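# Move mint tin from drawer to desk, close drawer

## Task

Lift the mint tin out of the drawer that stands open and set it down on the desk. Then push that drawer completely closed, with all its other contents still in it. Every cabinet must stay roughly where it was. The robot must not tip over or finish the scene leaning. Nothing may depend on the robot holding it in place at the end.

## Robot and tools

ROBOT. TidyBot++: a wheeled base 0.54 m long, 0.50 m wide and 0.38 m tall, with one seven-joint arm and a two-finger gripper. The shoulder sits 0.12 m ahead of the base centre and 0.68 m above the floor. The arm starts folded with the hand aimed down. In that pose the hand reaches up to 0.08 m beyond the base front and the elbow up to 1.15 m high. Segment lengths are 0.42 m (upper arm), 0.31 m (forearm) and 0.31 m (wrist to hand point). A downward-pointing hand tops out near 0.94 m above the floor, and only close to the base. Cameras: base_camera (644x364 pinhole) and wrist_camera (644x476 fisheye, looking along the hand).

FRAMES. Base frame: origin on the floor below the base centre, x forward, y left, z up. hand_pose is reported in it, for the point midway between the finger pads. The hand's z axis runs out along the fingers and its y axis is the direction the fingers open. Odometry frame is the base frame as it was at scene start. base_odometry heading is in radians, left positive, from -3.142 to 3.142. It counts wheel turns, so slip shows up as travel, and it drifts a few cm and degrees over many moves. base_tilt is in degrees, with forward and right positive.

TOOL execute_actions. Arguments: actions, a list holding exactly one action or none (empty = just report), and cameras, a list from base_camera, wrist_camera, all (omitted, null or ["all"] = every camera; [] = no images). An action may hold base, joints, or both, plus optional speeds.
- base: one command only, an offset from where the base last reported itself. {"translate_m": d} drives straight, metres, forward positive, -2 to 2. {"strafe_m": d} slides sideways, metres, left positive, -2 to 2. {"rotate_rad": d} turns in place, radians, counter-clockwise from above positive, -6.3 to 6.3.
- joints: a single object keyed by joint name, each value an absolute target in radians (gripper unitless). joint_1_rad any angle (whole arm about vertical; positive is clockwise from above, opposite to rotate_rad). joint_2_rad shoulder, -2.249 to 2.249. joint_3_rad any angle (upper arm roll). joint_4_rad elbow, -2.579 to 2.579. joint_5_rad any angle (forearm roll). joint_6_rad wrist, -2.099 to 2.099. joint_7_rad any angle (hand roll; hand down, positive is counter-clockwise from above, and 1.57 puts the fingers opening left-right). gripper_pos 0 (open, gap about 85 mm) to 1 (shut, gap about 85 x (1 - value) mm). Tolerances for done: ±0.039 for joints 1-4, ±0.056 for 5-7, ±0.03 gripper. Unbounded joints go the short way; to turn more than half a turn, send several steps.
- speeds: per-action caps, same keys as base: translate_m and strafe_m 0.05 to 0.5 m/s, rotate_rad 0.1 to 1.57 rad/s (the maxima are defaults). A base move too long to finish in about 8.7 s at its cap is rejected.
Motions in one action start together. Omitted joints or base may still strive for their previous targets. Unknown keys or out-of-range values reject the whole call with no motion.

ARM GEOMETRY. With joint_1_rad 0, joint_3_rad 3.14, joint_5_rad 0 (near the start), the arm stays in the base's x-z plane. Tilt from vertical (forward positive): upper arm = j2; forearm = j2 - j4; hand = j2 - j4 - j6. Hand forward offset from shoulder = sum of length x sin(tilt); height above shoulder = sum of length x cos(tilt).

OTHER TOOLS. wait {seconds: 0 to 10}: no new command, returns state and images. zoom_image {camera, region: [x0, y0, x1, y1] pixels, top-left origin, at most 504x504}: enlarges part of that camera's newest full image. finished_scene {scene: current scene number}: irreversible; the result says if the task succeeded.

RESULT LINES. base_status and joint_status: done; off_target (stopped short, may still push); contact_stop or time_out (target dropped, holds in place). Base done only means wheels turned enough; a blocked base can report done well short. joint command not followed plus cause: a self-collision check withheld the arm targets (the gripper still acts); those joints show not_followed and may be retried later. on_its_own lists uncommanded motion. motor_effort: percent of maximum, sign toward higher joint values, bracket = peak during the last action; noisy and offset. ARM HIT: hard hit on the base or arm. After a stop, remaining calls in the same reply are skipped.

GRIPPER. At 1, done means nothing held; off_target means an object stopped the fingers. Closed fingertips reach about 20 mm beyond the hand point.

ACCURACY. Friction often leaves the hand 1-2 cm off, more when stretched. To correct, send each joint its previous command plus (wanted - read). Repeating a target does nothing. Holding a load makes the arm sag; while carrying, never command a joint to its current reading. Trust the cameras over hand_pose.

AVOID. Drops, slips, slams and hard shoves. Do not drive while the arm is snagged on something at 0.8 m height or above: the robot can topple. Pushing or pulling sideways with a raised hand can lift wheels; retract the arm or back off to level it. Torque sensor limits: joints 1-4 at 104.5 N m (warning 56.7), joints 5-7 at 51.3 (warning 29.4); hitting a limit freezes the arm and gripper for 10 s while the base carries on. Motors overheat when holding loads: MOTOR HOT at 60 °C, and an OVER-TEMPERATURE FAULT at 75 °C makes the arm sink; affected keys read limit_stop_at_motor_heat and need resending. The robot keeps its last command while you think. Loose objects may occasionally be bumped.

Each tool is called after "Request:" by a JSON object that holds its "fn" and its "kwargs", one argument or row to a line.

## Session

Request:
{"fn": "execute_actions", "kwargs": {
  "actions": [
    {"joints":{"joint_2_rad":0,"joint_4_rad":-1.2,"joint_6_rad":-0.9}}
  ],
  "cameras": ["wrist_camera"]
}}

Scene clock: 2.57 s.
base_odometry: x=+0.000 y=+0.000 heading=+0.000 (m, m, rad; odometry frame)
base_tilt: forward=+0.4 right=+0.0 (deg)
base_status: not commanded
joint_positions: joint_1_rad=-0.016 joint_2_rad=-0.017 joint_3_rad=+3.154 joint_4_rad=-1.212 joint_5_rad=-0.003 joint_6_rad=-0.897 joint_7_rad=+1.573 gripper_pos=+0.000
joint_status: all done
motor_effort: joint_1_rad=+1(0) joint_2_rad=-20(21) joint_3_rad=+0(0) joint_4_rad=+20(20) joint_5_rad=+0(0) joint_6_rad=+8(7) joint_7_rad=-1(1) (%)
hand_pose: x=+0.6742 y=+0.0043 z=+1.0630 quat_wxyz=(-0.002, +0.865, +0.003, +0.501) (m; base frame)
pictures: wrist_camera
Images, in order (width x height): wrist_camera 644x476.

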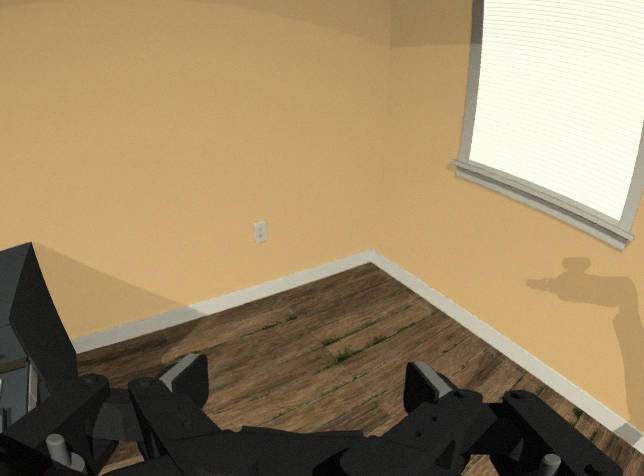

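Request:
{"fn": "execute_actions", "kwargs": {
  "actions": [
    {"base":{"rotate_rad":1.3}}
  ],
  "cameras": ["wrist_camera"]
}}

Scene clock: 4.87 s.
base_odometry: x=+0.000 y=+0.000 heading=+1.299 (m, m, rad; odometry frame)
base_tilt: forward=+0.3 right=+0.0 (deg)
base_status: done
joint_positions: joint_1_rad=-0.021 joint_2_rad=+0.001 joint_3_rad=+3.149 joint_4_rad=-1.212 joint_5_rad=-0.003 joint_6_rad=-0.897 joint_7_rad=+1.573 gripper_pos=+0.000
joint_status: not commanded
motor_effort: joint_1_rad=+0(3) joint_2_rad=-21(24) joint_3_rad=+0(2) joint_4_rad=+20(20) joint_5_rad=+0(0) joint_6_rad=+8(8) joint_7_rad=+0(1) (%)
hand_pose: x=+0.6809 y=+0.0102 z=+1.0530 quat_wxyz=(-0.004, +0.870, +0.007, +0.493) (m; base frame)
pictures: wrist_camera
Images, in order (width x height): wrist_camera 644x476.

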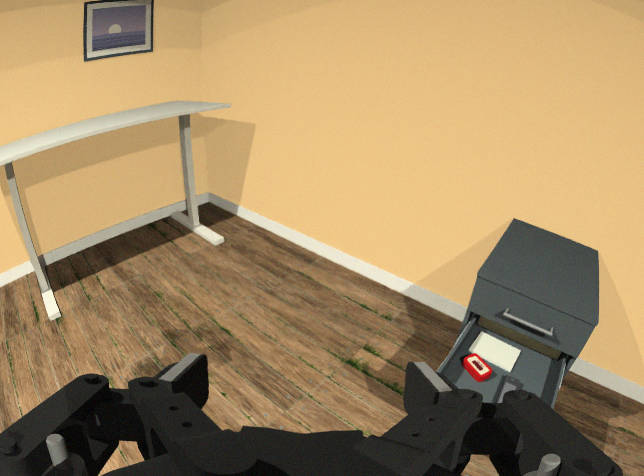

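Request:
{"fn": "execute_actions", "kwargs": {
  "actions": [
    {"base":{"rotate_rad":-0.6}}
  ]
}}

Scene clock: 6.53 s.
base_odometry: x=+0.000 y=+0.000 heading=+0.701 (m, m, rad; odometry frame)
base_tilt: forward=+0.4 right=+0.0 (deg)
base_status: done
joint_positions: joint_1_rad=-0.015 joint_2_rad=+0.001 joint_3_rad=+3.155 joint_4_rad=-1.212 joint_5_rad=-0.003 joint_6_rad=-0.897 joint_7_rad=+1.573 gripper_pos=+0.000
joint_status: not commanded
motor_effort: joint_1_rad=+0(2) joint_2_rad=-21(23) joint_3_rad=-1(3) joint_4_rad=+20(21) joint_5_rad=+0(2) joint_6_rad=+8(8) joint_7_rad=+0(0) (%)
hand_pose: x=+0.6810 y=+0.0029 z=+1.0530 quat_wxyz=(-0.001, +0.870, +0.001, +0.493) (m; base frame)
pictures: base_camera, wrist_camera
Images, in order (width x height): base_camera 644x364, wrist_camera 644x476.

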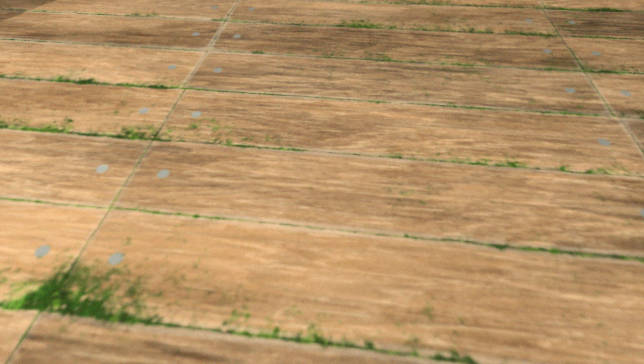

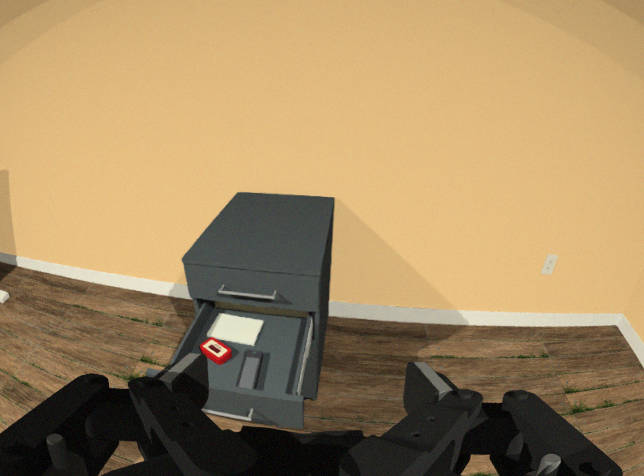

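Request:
{"fn": "execute_actions", "kwargs": {
  "actions": [
    {"base":{"rotate_rad":-0.12}}
  ],
  "cameras": []
}}

Request:
{"fn": "execute_actions", "kwargs": {
  "actions": [
    {"base":{"strafe_m":0.3},"joints":{"joint_6_rad":-1.94}}
  ]
}}

Scene clock: 7.57 s.
base_odometry: x=+0.000 y=+0.000 heading=+0.581 (m, m, rad; odometry frame)
base_tilt: forward=+0.3 right=+0.0 (deg)
base_status: done
joint_positions: joint_1_rad=-0.011 joint_2_rad=+0.001 joint_3_rad=+3.158 joint_4_rad=-1.212 joint_5_rad=-0.003 joint_6_rad=-0.897 joint_7_rad=+1.573 gripper_pos=+0.000
joint_status: not commanded
motor_effort: joint_1_rad=+0(3) joint_2_rad=-21(21) joint_3_rad=+0(4) joint_4_rad=+20(20) joint_5_rad=+0(1) joint_6_rad=+8(8) joint_7_rad=+0(0) (%)
hand_pose: x=+0.6811 y=-0.0009 z=+1.0530 quat_wxyz=(+0.000, +0.870, -0.001, +0.493) (m; base frame)
pictures: none
No camera images: the call's "cameras" was empty. Leave "cameras" out to get every camera's image.

Scene clock: 9.47 s.
base_odometry: x=-0.164 y=+0.251 heading=+0.581 (m, m, rad; odometry frame)
base_tilt: forward=+0.3 right=+0.0 (deg)
base_status: done
joint_positions: joint_1_rad=-0.014 joint_2_rad=+0.000 joint_3_rad=+3.155 joint_4_rad=-1.208 joint_5_rad=-0.003 joint_6_rad=-1.929 joint_7_rad=+1.573 gripper_pos=+0.000
joint_status: all done
motor_effort: joint_1_rad=+1(2) joint_2_rad=-16(22) joint_3_rad=+1(2) joint_4_rad=+16(19) joint_5_rad=+1(1) joint_6_rad=+1(8) joint_7_rad=-1(0) (%)
hand_pose: x=+0.4146 y=+0.0023 z=+0.9028 quat_wxyz=(-0.001, +1.000, +0.002, +0.002) (m; base frame)
pictures: base_camera, wrist_camera
Images, in order (width x height): base_camera 644x364, wrist_camera 644x476.

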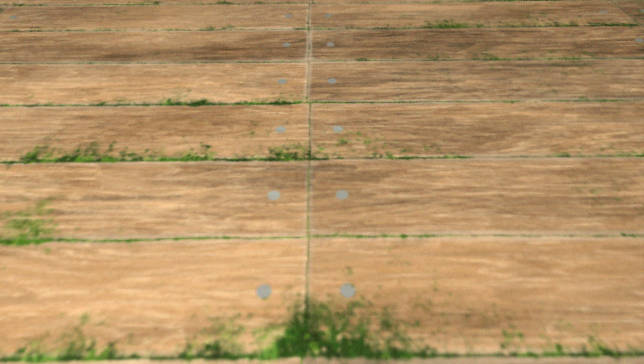

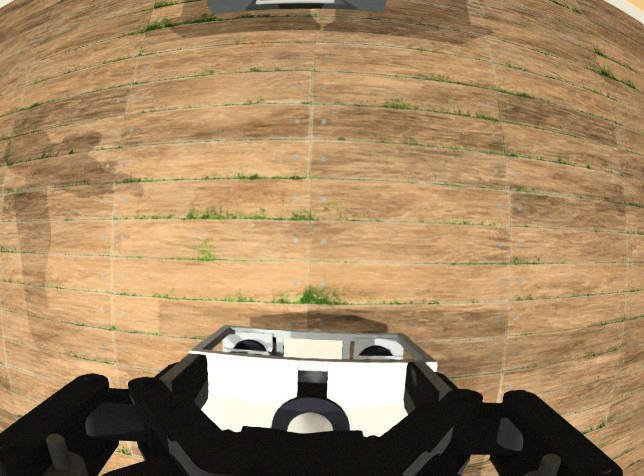

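Aligned. Drive in.

Request:
{"fn": "execute_actions", "kwargs": {
  "actions": [
    {"base":{"translate_m":0.55}}
  ]
}}

Scene clock: 11.97 s.
base_odometry: x=+0.295 y=+0.553 heading=+0.581 (m, m, rad; odometry frame)
base_tilt: forward=+0.3 right=+0.0 (deg)
base_status: done
joint_positions: joint_1_rad=-0.014 joint_2_rad=+0.004 joint_3_rad=+3.155 joint_4_rad=-1.208 joint_5_rad=-0.003 joint_6_rad=-1.929 joint_7_rad=+1.573 gripper_pos=+0.000
joint_status: not commanded
motor_effort: joint_1_rad=+0(1) joint_2_rad=-16(19) joint_3_rad=+0(1) joint_4_rad=+15(16) joint_5_rad=+0(1) joint_6_rad=+1(1) joint_7_rad=-1(0) (%)
hand_pose: x=+0.4153 y=+0.0023 z=+0.9019 quat_wxyz=(-0.001, +1.000, +0.002, +0.001) (m; base frame)
pictures: base_camera, wrist_camera
Images, in order (width x height): base_camera 644x364, wrist_camera 644x476.

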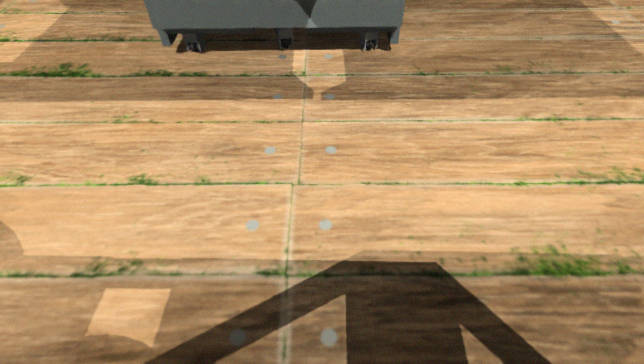

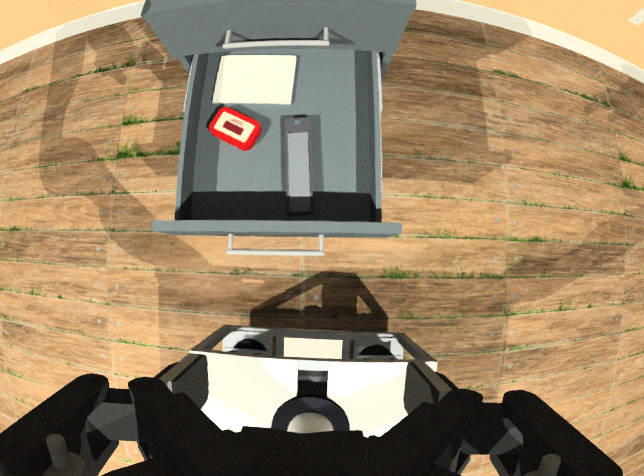

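Request:
{"fn": "execute_actions", "kwargs": {
  "actions": [
    {"base":{"strafe_m":0.18},"joints":{"joint_2_rad":0.723,"joint_4_rad":-1.708,"joint_6_rad":-0.71}}
  ],
  "cameras": ["wrist_camera"]
}}

Scene clock: 17.03 s.
base_odometry: x=+0.197 y=+0.704 heading=+0.581 (m, m, rad; odometry frame)
base_tilt: forward=+0.3 right=+0.1 (deg)
base_status: done
joint_positions: joint_1_rad=-0.018 joint_2_rad=+0.721 joint_3_rad=+3.154 joint_4_rad=-1.696 joint_5_rad=-0.003 joint_6_rad=-0.738 joint_7_rad=+1.573 gripper_pos=+0.000
joint_status: all done
motor_effort: joint_1_rad=+0(3) joint_2_rad=-38(41) joint_3_rad=-1(2) joint_4_rad=+11(16) joint_5_rad=-1(1) joint_6_rad=+1(2) joint_7_rad=+0(1) (%)
hand_pose: x=+0.6013 y=+0.0043 z=+0.4515 quat_wxyz=(+0.003, +1.000, +0.005, -0.006) (m; base frame)
pictures: wrist_camera
Images, in order (width x height): wrist_camera 644x476.

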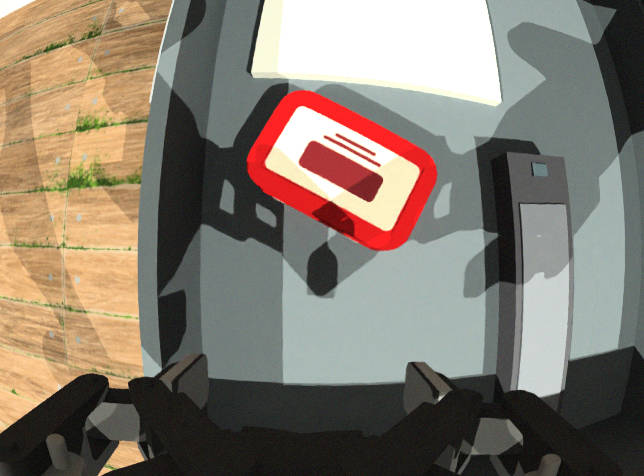

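Request:
{"fn": "execute_actions", "kwargs": {
  "actions": [
    {"base":{"translate_m":0.05},"joints":{"joint_2_rad":0.891,"joint_4_rad":-1.535,"joint_6_rad":-0.715,"joint_7_rad":2.62}}
  ],
  "cameras": ["wrist_camera"]
}}

Scene clock: 18.90 s.
base_odometry: x=+0.238 y=+0.731 heading=+0.581 (m, m, rad; odometry frame)
base_tilt: forward=+0.4 right=+0.0 (deg)
base_status: done
joint_positions: joint_1_rad=-0.018 joint_2_rad=+0.876 joint_3_rad=+3.154 joint_4_rad=-1.541 joint_5_rad=-0.003 joint_6_rad=-0.737 joint_7_rad=+2.600 gripper_pos=+0.000
joint_status: all done
motor_effort: joint_1_rad=+0(2) joint_2_rad=-41(43) joint_3_rad=+0(4) joint_4_rad=+10(13) joint_5_rad=+0(3) joint_6_rad=+0(4) joint_7_rad=+0(0) (%)
hand_pose: x=+0.6470 y=+0.0046 z=+0.4046 quat_wxyz=(+0.000, +0.869, +0.495, -0.007) (m; base frame)
pictures: wrist_camera
Images, in order (width x height): wrist_camera 644x476.

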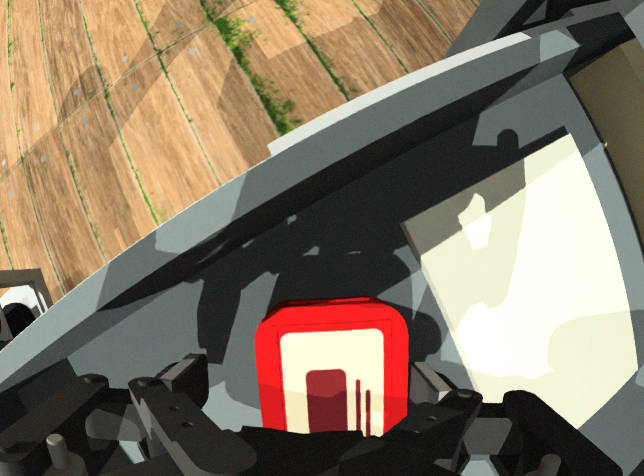

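Request:
{"fn": "execute_actions", "kwargs": {
  "actions": [
    {"joints":{"joint_2_rad":1.038,"joint_4_rad":-1.491,"joint_6_rad":-0.61}}
  ],
  "cameras": ["wrist_camera"]
}}

Scene clock: 20.30 s.
base_odometry: x=+0.238 y=+0.731 heading=+0.581 (m, m, rad; odometry frame)
base_tilt: forward=+0.3 right=+0.1 (deg)
base_status: not commanded
joint_positions: joint_1_rad=-0.018 joint_2_rad=+0.919 joint_3_rad=+3.153 joint_4_rad=-1.477 joint_5_rad=-0.003 joint_6_rad=-0.656 joint_7_rad=+2.600 gripper_pos=+0.000
joint_status: joint_2_rad off_target (ended at +0.919, target +1.038); the others done
motor_effort: joint_1_rad=+1(2) joint_2_rad=-25(41) joint_3_rad=+1(3) joint_4_rad=+8(12) joint_5_rad=+0(2) joint_6_rad=+4(11) joint_7_rad=+0(1) (%)
hand_pose: x=+0.6946 y=+0.0056 z=+0.3961 quat_wxyz=(+0.025, +0.867, +0.496, +0.037) (m; base frame)
pictures: wrist_camera
Images, in order (width x height): wrist_camera 644x476.

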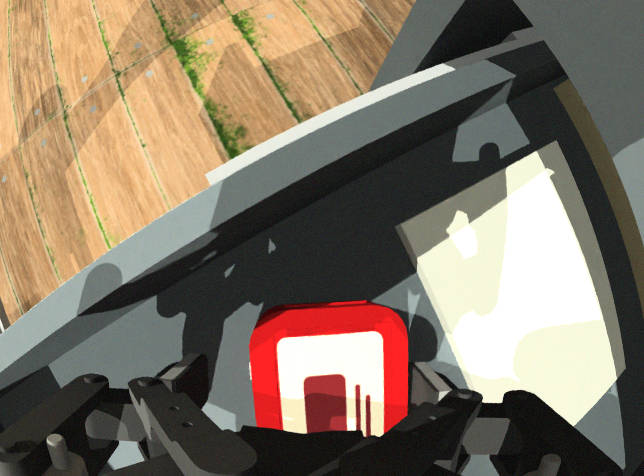

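Contact at z≈0.40. Ease the push and grip.

Request:
{"fn": "execute_actions", "kwargs": {
  "actions": [
    {"joints":{"joint_2_rad":0.94,"gripper_pos":1}}
  ],
  "cameras": []
}}

Scene clock: 22.10 s.
base_odometry: x=+0.238 y=+0.731 heading=+0.581 (m, m, rad; odometry frame)
base_tilt: forward=+0.4 right=+0.0 (deg)
base_status: not commanded
joint_positions: joint_1_rad=-0.022 joint_2_rad=+0.904 joint_3_rad=+3.145 joint_4_rad=-1.478 joint_5_rad=-0.003 joint_6_rad=-0.649 joint_7_rad=+2.600 gripper_pos=+0.354
joint_status: gripper_pos off_target (ended at +0.354, target +1.000); the others done
motor_effort: joint_1_rad=+1(4) joint_2_rad=-36(40) joint_3_rad=+1(3) joint_4_rad=+11(12) joint_5_rad=+0(2) joint_6_rad=+3(8) joint_7_rad=-1(0) (%)
hand_pose: x=+0.7005 y=+0.0122 z=+0.4047 quat_wxyz=(+0.027, +0.865, +0.499, +0.048) (m; base frame)
pictures: none
No camera images: the call's "cameras" was empty. Leave "cameras" out to get every camera's image.

Request:
{"fn": "execute_actions", "kwargs": {
  "actions": [
    {"joints":{"joint_2_rad":0.55,"joint_4_rad":-1.5,"joint_6_rad":-1.09}}
  ],
  "cameras": []
}}

Request:
{"fn": "execute_actions", "kwargs": {
  "actions": [
    {"base":{"translate_m":-0.4},"joints":{"joint_2_rad":0,"joint_4_rad":-1.2,"joint_6_rad":-1.5,"joint_7_rad":1.57}}
  ],
  "cameras": []
}}

Request:
{"fn": "execute_actions", "kwargs": {
  "actions": [
    {"base":{"rotate_rad":1.57}}
  ]
}}

Scene clock: 24.03 s.
base_odometry: x=+0.238 y=+0.731 heading=+0.581 (m, m, rad; odometry frame)
base_tilt: forward=+0.4 right=+0.0 (deg)
base_status: not commanded
joint_positions: joint_1_rad=-0.022 joint_2_rad=+0.551 joint_3_rad=+3.146 joint_4_rad=-1.490 joint_5_rad=-0.003 joint_6_rad=-1.063 joint_7_rad=+2.600 gripper_pos=+0.354
joint_status: all done
motor_effort: joint_1_rad=+0(2) joint_2_rad=-38(49) joint_3_rad=-1(1) joint_4_rad=+15(16) joint_5_rad=+0(1) joint_6_rad=+1(4) joint_7_rad=+0(0) (%)
hand_pose: x=+0.6314 y=+0.0111 z=+0.5869 quat_wxyz=(+0.009, +0.866, +0.499, +0.017) (m; base frame)
pictures: none
No camera images: the call's "cameras" was empty. Leave "cameras" out to get every camera's image.

Scene clock: 26.43 s.
base_odometry: x=-0.096 y=+0.512 heading=+0.581 (m, m, rad; odometry frame)
base_tilt: forward=+0.3 right=+0.1 (deg)
base_status: done
joint_positions: joint_1_rad=-0.021 joint_2_rad=-0.009 joint_3_rad=+3.147 joint_4_rad=-1.211 joint_5_rad=-0.003 joint_6_rad=-1.477 joint_7_rad=+1.603 gripper_pos=+0.354
joint_status: all done
motor_effort: joint_1_rad=+0(3) joint_2_rad=-19(42) joint_3_rad=+0(1) joint_4_rad=+17(19) joint_5_rad=-1(1) joint_6_rad=+5(6) joint_7_rad=+0(0) (%)
hand_pose: x=+0.5475 y=+0.0090 z=+0.9371 quat_wxyz=(+0.000, +0.973, +0.024, +0.229) (m; base frame)
pictures: none
No camera images: the call's "cameras" was empty. Leave "cameras" out to get every camera's image.

Scene clock: 28.77 s.
base_odometry: x=-0.096 y=+0.512 heading=+2.150 (m, m, rad; odometry frame)
base_tilt: forward=+0.4 right=+0.1 (deg)
base_status: done
joint_positions: joint_1_rad=-0.022 joint_2_rad=+0.005 joint_3_rad=+3.148 joint_4_rad=-1.211 joint_5_rad=-0.003 joint_6_rad=-1.477 joint_7_rad=+1.603 gripper_pos=+0.354
joint_status: not commanded
motor_effort: joint_1_rad=+1(3) joint_2_rad=-20(23) joint_3_rad=+0(2) joint_4_rad=+19(19) joint_5_rad=+0(1) joint_6_rad=+5(5) joint_7_rad=+0(1) (%)
hand_pose: x=+0.5510 y=+0.0090 z=+0.9312 quat_wxyz=(+0.000, +0.975, +0.024, +0.222) (m; base frame)
pictures: base_camera, wrist_camera
Images, in order (width x height): base_camera 644x364, wrist_camera 644x476.

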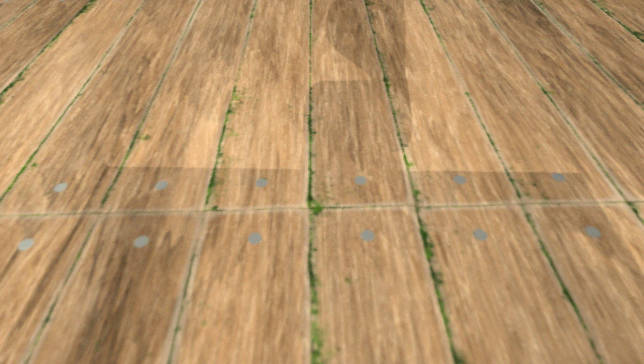

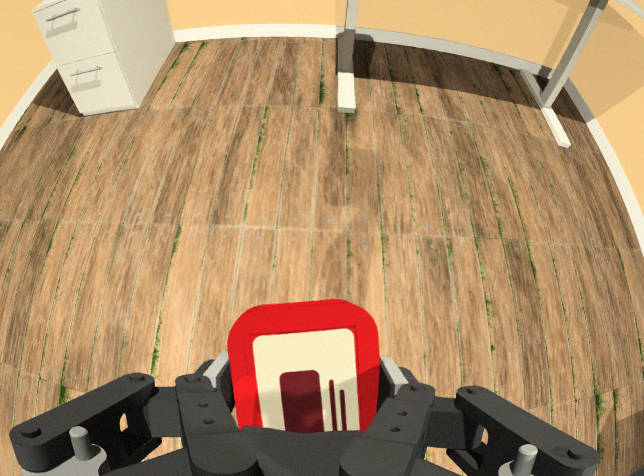

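Request:
{"fn": "execute_actions", "kwargs": {
  "actions": [
    {"base":{"strafe_m":-0.5},"joints":{"joint_6_rad":-0.6}}
  ],
  "cameras": ["wrist_camera"]
}}

Scene clock: 31.33 s.
base_odometry: x=+0.322 y=+0.786 heading=+2.151 (m, m, rad; odometry frame)
base_tilt: forward=+0.4 right=+0.1 (deg)
base_status: done
joint_positions: joint_1_rad=-0.016 joint_2_rad=+0.005 joint_3_rad=+3.153 joint_4_rad=-1.207 joint_5_rad=-0.003 joint_6_rad=-0.615 joint_7_rad=+1.603 gripper_pos=+0.354
joint_status: all done
motor_effort: joint_1_rad=+0(2) joint_2_rad=-23(24) joint_3_rad=-1(2) joint_4_rad=+21(22) joint_5_rad=-1(0) joint_6_rad=+9(10) joint_7_rad=-1(1) (%)
hand_pose: x=+0.7167 y=+0.0045 z=+1.1339 quat_wxyz=(+0.007, +0.792, +0.014, +0.611) (m; base frame)
pictures: wrist_camera
Images, in order (width x height): wrist_camera 644x476.

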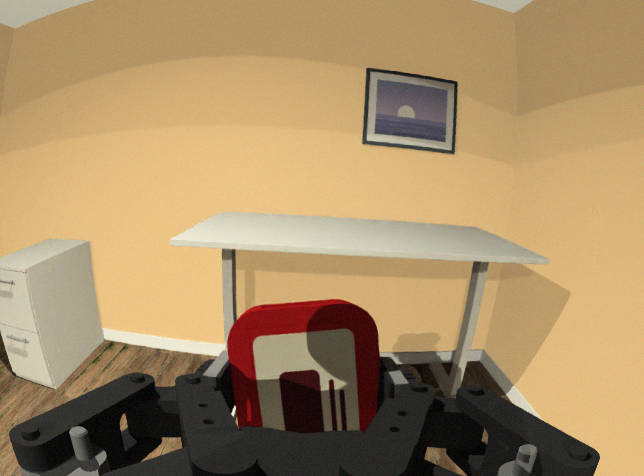

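Request:
{"fn": "execute_actions", "kwargs": {
  "actions": [
    {"base":{"translate_m":0.9},"joints":{"joint_4_rad":-0.9,"joint_6_rad":-1.4}}
  ]
}}

Scene clock: 34.70 s.
base_odometry: x=-0.171 y=+1.539 heading=+2.150 (m, m, rad; odometry frame)
base_tilt: forward=+0.3 right=+0.0 (deg)
base_status: done
joint_positions: joint_1_rad=-0.016 joint_2_rad=+0.007 joint_3_rad=+3.153 joint_4_rad=-0.915 joint_5_rad=-0.003 joint_6_rad=-1.380 joint_7_rad=+1.603 gripper_pos=+0.354
joint_status: all done
motor_effort: joint_1_rad=+0(0) joint_2_rad=-19(23) joint_3_rad=+0(1) joint_4_rad=+18(24) joint_5_rad=+0(1) joint_6_rad=+7(10) joint_7_rad=+0(0) (%)
hand_pose: x=+0.6042 y=+0.0044 z=+1.0849 quat_wxyz=(+0.004, +0.913, +0.017, +0.408) (m; base frame)
pictures: base_camera, wrist_camera
Images, in order (width x height): base_camera 644x364, wrist_camera 644x476.

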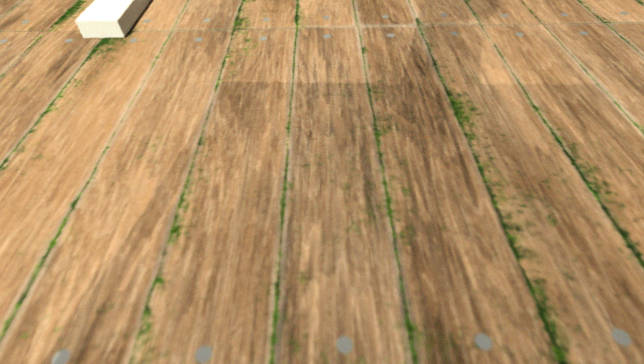

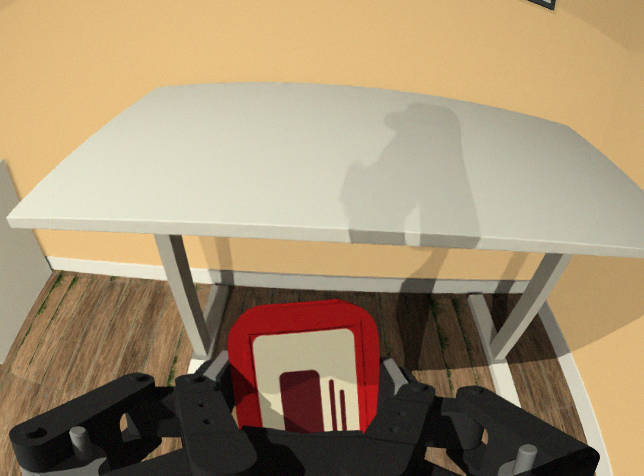

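Request:
{"fn": "execute_actions", "kwargs": {
  "actions": [
    {"base":{"translate_m":0.6}}
  ]
}}

Scene clock: 37.43 s.
base_odometry: x=-0.500 y=+2.042 heading=+2.150 (m, m, rad; odometry frame)
base_tilt: forward=+0.4 right=+0.1 (deg)
base_status: done
joint_positions: joint_1_rad=-0.016 joint_2_rad=+0.006 joint_3_rad=+3.153 joint_4_rad=-0.914 joint_5_rad=-0.003 joint_6_rad=-1.380 joint_7_rad=+1.603 gripper_pos=+0.354
joint_status: not commanded
motor_effort: joint_1_rad=+0(0) joint_2_rad=-19(22) joint_3_rad=+0(1) joint_4_rad=+18(19) joint_5_rad=-1(1) joint_6_rad=+8(8) joint_7_rad=-1(0) (%)
hand_pose: x=+0.6040 y=+0.0044 z=+1.0855 quat_wxyz=(+0.004, +0.913, +0.017, +0.408) (m; base frame)
pictures: base_camera, wrist_camera
Images, in order (width x height): base_camera 644x364, wrist_camera 644x476.

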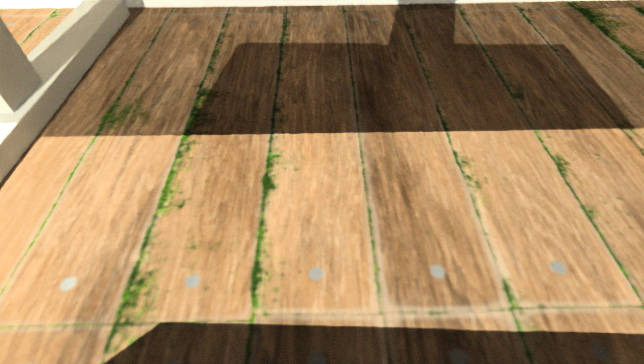

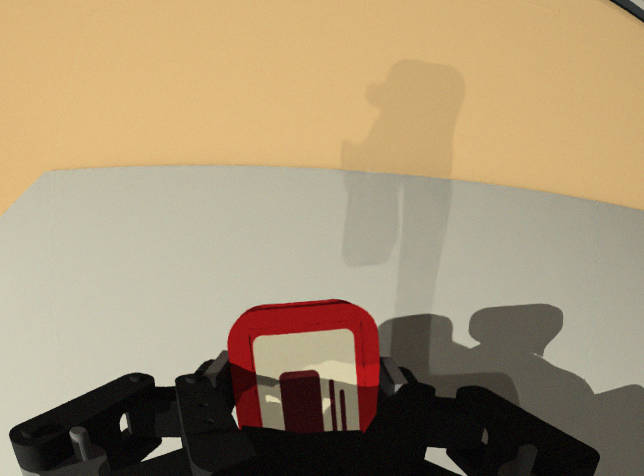

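Request:
{"fn": "execute_actions", "kwargs": {
  "actions": [
    {"joints":{"joint_2_rad":0.2}}
  ],
  "cameras": ["wrist_camera"]
}}

Scene clock: 39.07 s.
base_odometry: x=-0.500 y=+2.042 heading=+2.150 (m, m, rad; odometry frame)
base_tilt: forward=+0.3 right=+0.0 (deg)
base_status: not commanded
joint_positions: joint_1_rad=-0.016 joint_2_rad=+0.202 joint_3_rad=+3.154 joint_4_rad=-0.901 joint_5_rad=-0.003 joint_6_rad=-1.380 joint_7_rad=+1.603 gripper_pos=+0.358
joint_status: all done
motor_effort: joint_1_rad=+0(2) joint_2_rad=-28(31) joint_3_rad=+0(2) joint_4_rad=+18(19) joint_5_rad=-1(2) joint_6_rad=+6(8) joint_7_rad=+0(1) (%)
hand_pose: x=+0.6747 y=+0.0054 z=+0.9894 quat_wxyz=(+0.004, +0.946, +0.018, +0.323) (m; base frame)
pictures: wrist_camera
Images, in order (width x height): wrist_camera 644x476.

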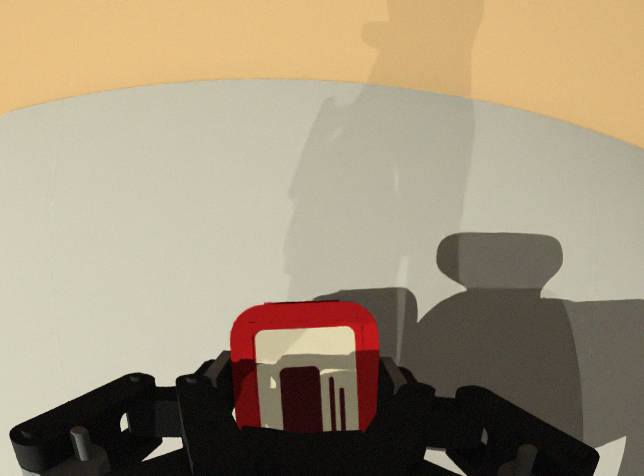

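Looks touching. Release and lift.

Request:
{"fn": "execute_actions", "kwargs": {
  "actions": [
    {"joints":{"gripper_pos":0}}
  ],
  "cameras": []
}}

Request:
{"fn": "execute_actions", "kwargs": {
  "actions": [
    {"joints":{"joint_2_rad":-0.1}}
  ],
  "cameras": ["wrist_camera"]
}}

Scene clock: 40.47 s.
base_odometry: x=-0.500 y=+2.042 heading=+2.150 (m, m, rad; odometry frame)
base_tilt: forward=+0.4 right=+0.1 (deg)
base_status: not commanded
joint_positions: joint_1_rad=-0.016 joint_2_rad=+0.202 joint_3_rad=+3.154 joint_4_rad=-0.901 joint_5_rad=-0.003 joint_6_rad=-1.380 joint_7_rad=+1.603 gripper_pos=+0.000
joint_status: all done
motor_effort: joint_1_rad=+0(0) joint_2_rad=-27(28) joint_3_rad=+0(0) joint_4_rad=+17(19) joint_5_rad=-1(1) joint_6_rad=+6(6) joint_7_rad=+0(0) (%)
hand_pose: x=+0.6747 y=+0.0054 z=+0.9894 quat_wxyz=(+0.004, +0.946, +0.018, +0.323) (m; base frame)
pictures: none
No camera images: the call's "cameras" was empty. Leave "cameras" out to get every camera's image.

Scene clock: 42.17 s.
base_odometry: x=-0.500 y=+2.042 heading=+2.150 (m, m, rad; odometry frame)
base_tilt: forward=+0.3 right=+0.1 (deg)
base_status: not commanded
joint_positions: joint_1_rad=-0.016 joint_2_rad=-0.107 joint_3_rad=+3.154 joint_4_rad=-0.901 joint_5_rad=-0.003 joint_6_rad=-1.380 joint_7_rad=+1.603 gripper_pos=+0.000
joint_status: all done
motor_effort: joint_1_rad=+0(1) joint_2_rad=-12(31) joint_3_rad=-1(0) joint_4_rad=+16(19) joint_5_rad=+0(1) joint_6_rad=+7(8) joint_7_rad=+0(0) (%)
hand_pose: x=+0.5549 y=+0.0035 z=+1.1438 quat_wxyz=(+0.005, +0.885, +0.016, +0.465) (m; base frame)
pictures: wrist_camera
Images, in order (width x height): wrist_camera 644x476.

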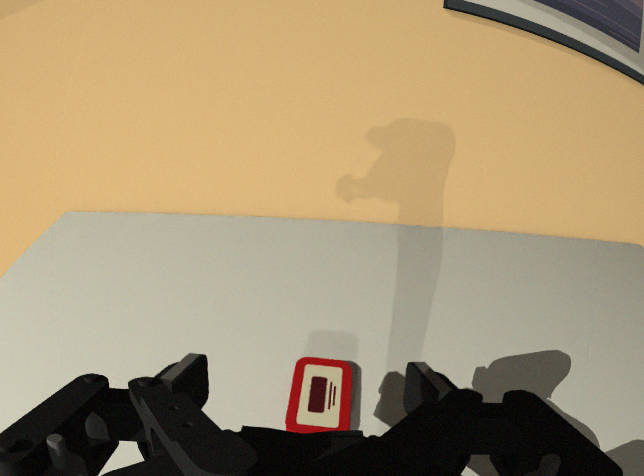

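Request:
{"fn": "execute_actions", "kwargs": {
  "actions": [
    {"base":{"translate_m":-1.5}}
  ],
  "cameras": []
}}

Request:
{"fn": "execute_actions", "kwargs": {
  "actions": [
    {"base":{"strafe_m":0.4}}
  ],
  "cameras": []
}}

Request:
{"fn": "execute_actions", "kwargs": {
  "actions": [
    {"base":{"rotate_rad":-1.57},"joints":{"joint_2_rad":0.663,"joint_4_rad":-2.041,"joint_6_rad":-0.44,"gripper_pos":1}}
  ]
}}

Scene clock: 46.90 s.
base_odometry: x=+0.322 y=+0.787 heading=+2.150 (m, m, rad; odometry frame)
base_tilt: forward=+0.3 right=+0.0 (deg)
base_status: done
joint_positions: joint_1_rad=-0.016 joint_2_rad=-0.103 joint_3_rad=+3.153 joint_4_rad=-0.901 joint_5_rad=-0.003 joint_6_rad=-1.380 joint_7_rad=+1.603 gripper_pos=+0.000
joint_status: not commanded
motor_effort: joint_1_rad=+1(2) joint_2_rad=-13(17) joint_3_rad=+0(2) joint_4_rad=+16(17) joint_5_rad=-1(0) joint_6_rad=+8(8) joint_7_rad=+0(0) (%)
hand_pose: x=+0.5567 y=+0.0035 z=+1.1421 quat_wxyz=(+0.005, +0.886, +0.016, +0.463) (m; base frame)
pictures: none
No camera images: the call's "cameras" was empty. Leave "cameras" out to get every camera's image.

Scene clock: 49.03 s.
base_odometry: x=-0.012 y=+0.567 heading=+2.151 (m, m, rad; odometry frame)
base_tilt: forward=+0.3 right=+0.0 (deg)
base_status: done
joint_positions: joint_1_rad=-0.016 joint_2_rad=-0.103 joint_3_rad=+3.152 joint_4_rad=-0.901 joint_5_rad=-0.003 joint_6_rad=-1.380 joint_7_rad=+1.603 gripper_pos=+0.000
joint_status: not commanded
motor_effort: joint_1_rad=+0(2) joint_2_rad=-12(15) joint_3_rad=+0(2) joint_4_rad=+16(16) joint_5_rad=-1(1) joint_6_rad=+8(8) joint_7_rad=+0(0) (%)
hand_pose: x=+0.5568 y=+0.0042 z=+1.1421 quat_wxyz=(+0.004, +0.886, +0.017, +0.463) (m; base frame)
pictures: none
No camera images: the call's "cameras" was empty. Leave "cameras" out to get every camera's image.

Scene clock: 51.53 s.
base_odometry: x=-0.012 y=+0.567 heading=+0.581 (m, m, rad; odometry frame)
base_tilt: forward=+0.3 right=+0.1 (deg)
base_status: done
joint_positions: joint_1_rad=-0.008 joint_2_rad=+0.653 joint_3_rad=+3.162 joint_4_rad=-2.030 joint_5_rad=-0.003 joint_6_rad=-0.471 joint_7_rad=+1.603 gripper_pos=+0.999
joint_status: all done
motor_effort: joint_1_rad=+0(5) joint_2_rad=-32(40) joint_3_rad=-1(4) joint_4_rad=+7(18) joint_5_rad=+0(0) joint_6_rad=+1(8) joint_7_rad=+0(0) (%)
hand_pose: x=+0.5101 y=-0.0048 z=+0.4228 quat_wxyz=(+0.006, +1.000, +0.011, -0.006) (m; base frame)
pictures: base_camera, wrist_camera
Images, in order (width x height): base_camera 644x364, wrist_camera 644x476.

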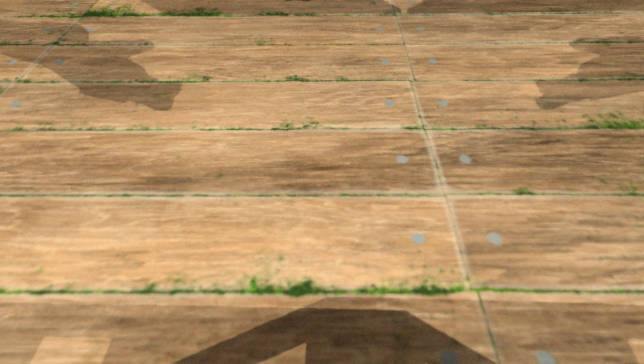

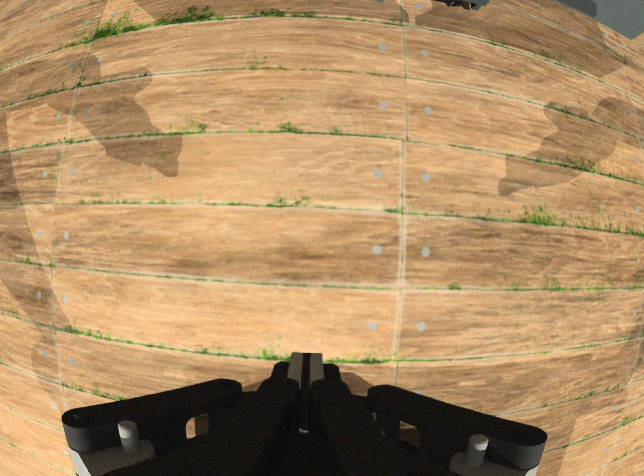

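Request:
{"fn": "execute_actions", "kwargs": {
  "actions": [
    {"base":{"translate_m":0.6},"speeds":{"translate_m":0.15}}
  ]
}}

Scene clock: 56.27 s.
base_odometry: x=+0.489 y=+0.896 heading=+0.581 (m, m, rad; odometry frame)
base_tilt: forward=+0.3 right=+0.1 (deg)
base_status: done
joint_positions: joint_1_rad=-0.023 joint_2_rad=+0.664 joint_3_rad=+3.142 joint_4_rad=-2.216 joint_5_rad=-0.004 joint_6_rad=-0.607 joint_7_rad=+1.586 gripper_pos=+0.999
joint_status: not commanded
motor_effort: joint_1_rad=+3(5) joint_2_rad=-28(41) joint_3_rad=+1(4) joint_4_rad=+37(39) joint_5_rad=+2(3) joint_6_rad=+21(29) joint_7_rad=+2(4) (%)
hand_pose: x=+0.3540 y=+0.0075 z=+0.4166 quat_wxyz=(+0.000, +0.985, +0.017, -0.172) (m; base frame)
pictures: base_camera, wrist_camera
Images, in order (width x height): base_camera 644x364, wrist_camera 644x476.

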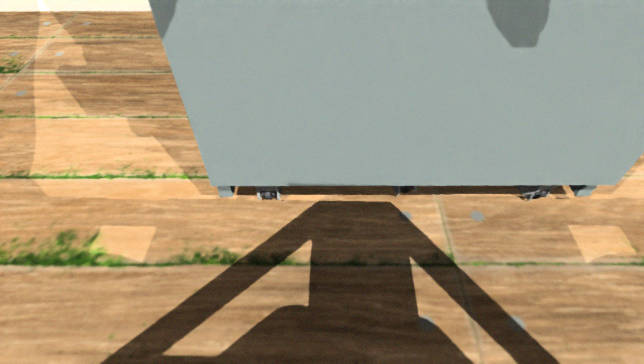

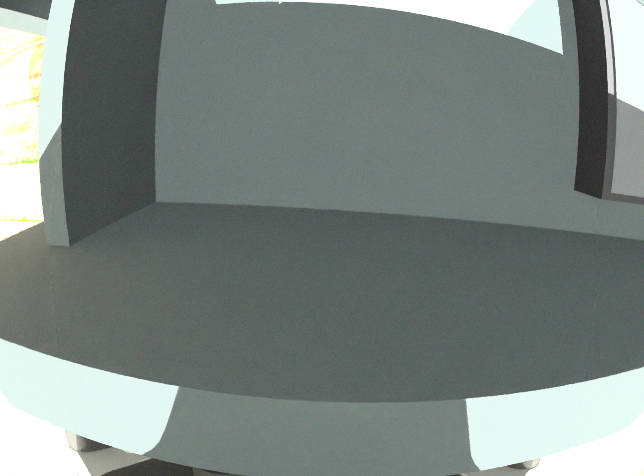

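Request:
{"fn": "execute_actions", "kwargs": {
  "actions": [
    {"base":{"translate_m":-0.5},"joints":{"joint_2_rad":0,"joint_4_rad":-1.2,"joint_6_rad":-1.2}}
  ],
  "cameras": ["wrist_camera"]
}}

Scene clock: 58.87 s.
base_odometry: x=+0.070 y=+0.622 heading=+0.580 (m, m, rad; odometry frame)
base_tilt: forward=+0.4 right=+0.1 (deg)
base_status: done
joint_positions: joint_1_rad=-0.018 joint_2_rad=-0.012 joint_3_rad=+3.150 joint_4_rad=-1.205 joint_5_rad=-0.004 joint_6_rad=-1.172 joint_7_rad=+1.586 gripper_pos=+0.999
joint_status: all done
motor_effort: joint_1_rad=+1(4) joint_2_rad=-19(109) joint_3_rad=+0(3) joint_4_rad=+19(42) joint_5_rad=+0(3) joint_6_rad=+7(27) joint_7_rad=-1(2) (%)
hand_pose: x=+0.6245 y=+0.0075 z=+0.9961 quat_wxyz=(-0.001, +0.926, +0.012, +0.378) (m; base frame)
pictures: wrist_camera
Images, in order (width x height): wrist_camera 644x476.

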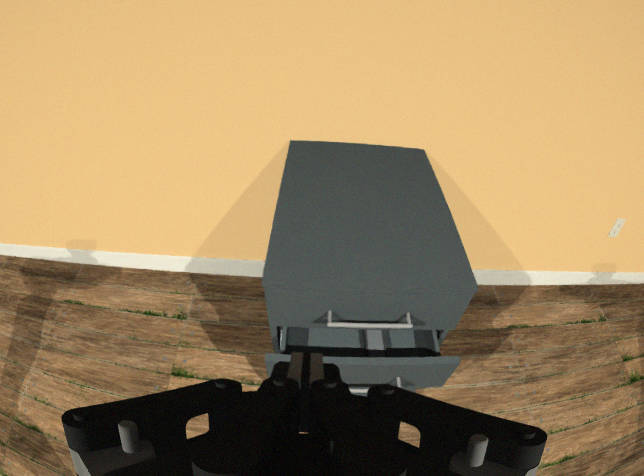

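Request:
{"fn": "execute_actions", "kwargs": {
  "actions": [
    {"joints":{"joint_2_rad":0.814,"joint_4_rad":-2.051,"joint_6_rad":0.365}}
  ],
  "cameras": []
}}

Request:
{"fn": "execute_actions", "kwargs": {
  "actions": [
    {"base":{"translate_m":0.24},"speeds":{"translate_m":0.1}}
  ]
}}

Scene clock: 61.50 s.
base_odometry: x=+0.070 y=+0.622 heading=+0.580 (m, m, rad; odometry frame)
base_tilt: forward=+0.3 right=+0.0 (deg)
base_status: not commanded
joint_positions: joint_1_rad=-0.018 joint_2_rad=+0.810 joint_3_rad=+3.150 joint_4_rad=-2.040 joint_5_rad=-0.004 joint_6_rad=+0.335 joint_7_rad=+1.586 gripper_pos=+0.999
joint_status: all done
motor_effort: joint_1_rad=+0(0) joint_2_rad=-37(41) joint_3_rad=-1(0) joint_4_rad=+8(18) joint_5_rad=+0(1) joint_6_rad=+6(7) joint_7_rad=-1(1) (%)
hand_pose: x=+0.6966 y=+0.0065 z=+0.4184 quat_wxyz=(+0.003, +0.951, +0.012, +0.308) (m; base frame)
pictures: none
No camera images: the call's "cameras" was empty. Leave "cameras" out to get every camera's image.

Scene clock: 64.50 s.
base_odometry: x=+0.271 y=+0.753 heading=+0.580 (m, m, rad; odometry frame)
base_tilt: forward=+0.3 right=+0.0 (deg)
base_status: done
joint_positions: joint_1_rad=-0.019 joint_2_rad=+0.811 joint_3_rad=+3.151 joint_4_rad=-2.051 joint_5_rad=-0.004 joint_6_rad=+0.336 joint_7_rad=+1.586 gripper_pos=+0.999
joint_status: not commanded
motor_effort: joint_1_rad=+0(3) joint_2_rad=-37(39) joint_3_rad=+0(3) joint_4_rad=+8(16) joint_5_rad=+0(1) joint_6_rad=+6(11) joint_7_rad=+0(0) (%)
hand_pose: x=+0.6904 y=+0.0061 z=+0.4153 quat_wxyz=(+0.004, +0.953, +0.012, +0.303) (m; base frame)
pictures: base_camera, wrist_camera
Images, in order (width x height): base_camera 644x364, wrist_camera 644x476.

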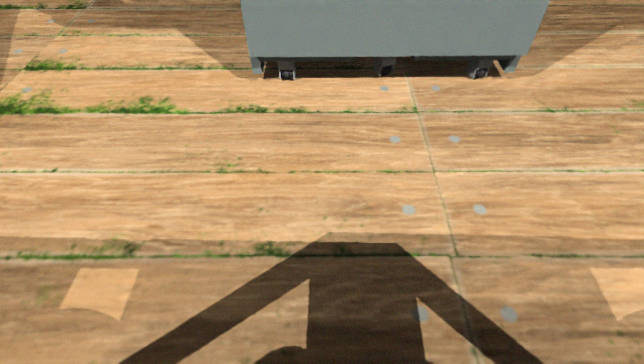

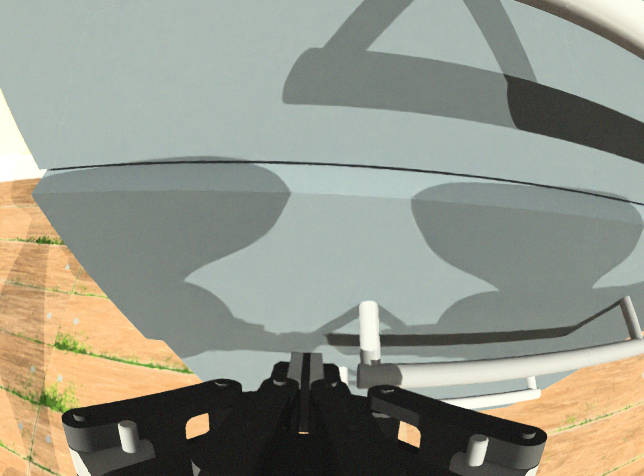

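Little resistance; push a bit more.

Request:
{"fn": "execute_actions", "kwargs": {
  "actions": [
    {"base":{"translate_m":0.05},"speeds":{"translate_m":0.1}}
  ],
  "cameras": []
}}

Scene clock: 65.63 s.
base_odometry: x=+0.313 y=+0.781 heading=+0.579 (m, m, rad; odometry frame)
base_tilt: forward=+0.3 right=+0.1 (deg)
base_status: done
joint_positions: joint_1_rad=-0.020 joint_2_rad=+0.787 joint_3_rad=+3.148 joint_4_rad=-2.105 joint_5_rad=-0.004 joint_6_rad=+0.334 joint_7_rad=+1.586 gripper_pos=+0.999
joint_status: not commanded
motor_effort: joint_1_rad=+3(4) joint_2_rad=-31(39) joint_3_rad=+3(4) joint_4_rad=+19(24) joint_5_rad=-1(1) joint_6_rad=+11(15) joint_7_rad=+0(0) (%)
hand_pose: x=+0.6660 y=+0.0082 z=+0.4144 quat_wxyz=(+0.002, +0.958, +0.014, +0.288) (m; base frame)
pictures: none
No camera images: the call's "cameras" was empty. Leave "cameras" out to get every camera's image.

Request:
{"fn": "execute_actions", "kwargs": {
  "actions": [
    {"base":{"translate_m":-0.4},"joints":{"joint_2_rad":0,"joint_4_rad":-1.2,"joint_6_rad":-1.2}}
  ],
  "cameras": ["wrist_camera"]
}}

Scene clock: 68.33 s.
base_odometry: x=-0.022 y=+0.562 heading=+0.578 (m, m, rad; odometry frame)
base_tilt: forward=+0.3 right=+0.0 (deg)
base_status: done
joint_positions: joint_1_rad=-0.019 joint_2_rad=-0.005 joint_3_rad=+3.151 joint_4_rad=-1.206 joint_5_rad=-0.004 joint_6_rad=-1.173 joint_7_rad=+1.586 gripper_pos=+0.999
joint_status: all done
motor_effort: joint_1_rad=+0(4) joint_2_rad=-20(45) joint_3_rad=+0(3) joint_4_rad=+19(21) joint_5_rad=-1(1) joint_6_rad=+7(12) joint_7_rad=+0(0) (%)
hand_pose: x=+0.6263 y=+0.0075 z=+0.9920 quat_wxyz=(-0.001, +0.927, +0.012, +0.374) (m; base frame)
pictures: wrist_camera
Images, in order (width x height): wrist_camera 644x476.

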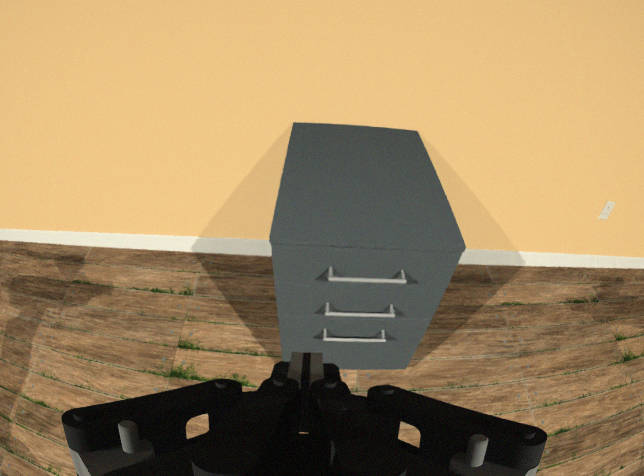

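Request:
{"fn": "finished_scene", "kwargs": {
  "scene": 2
}}

The scene is finished: the task was done.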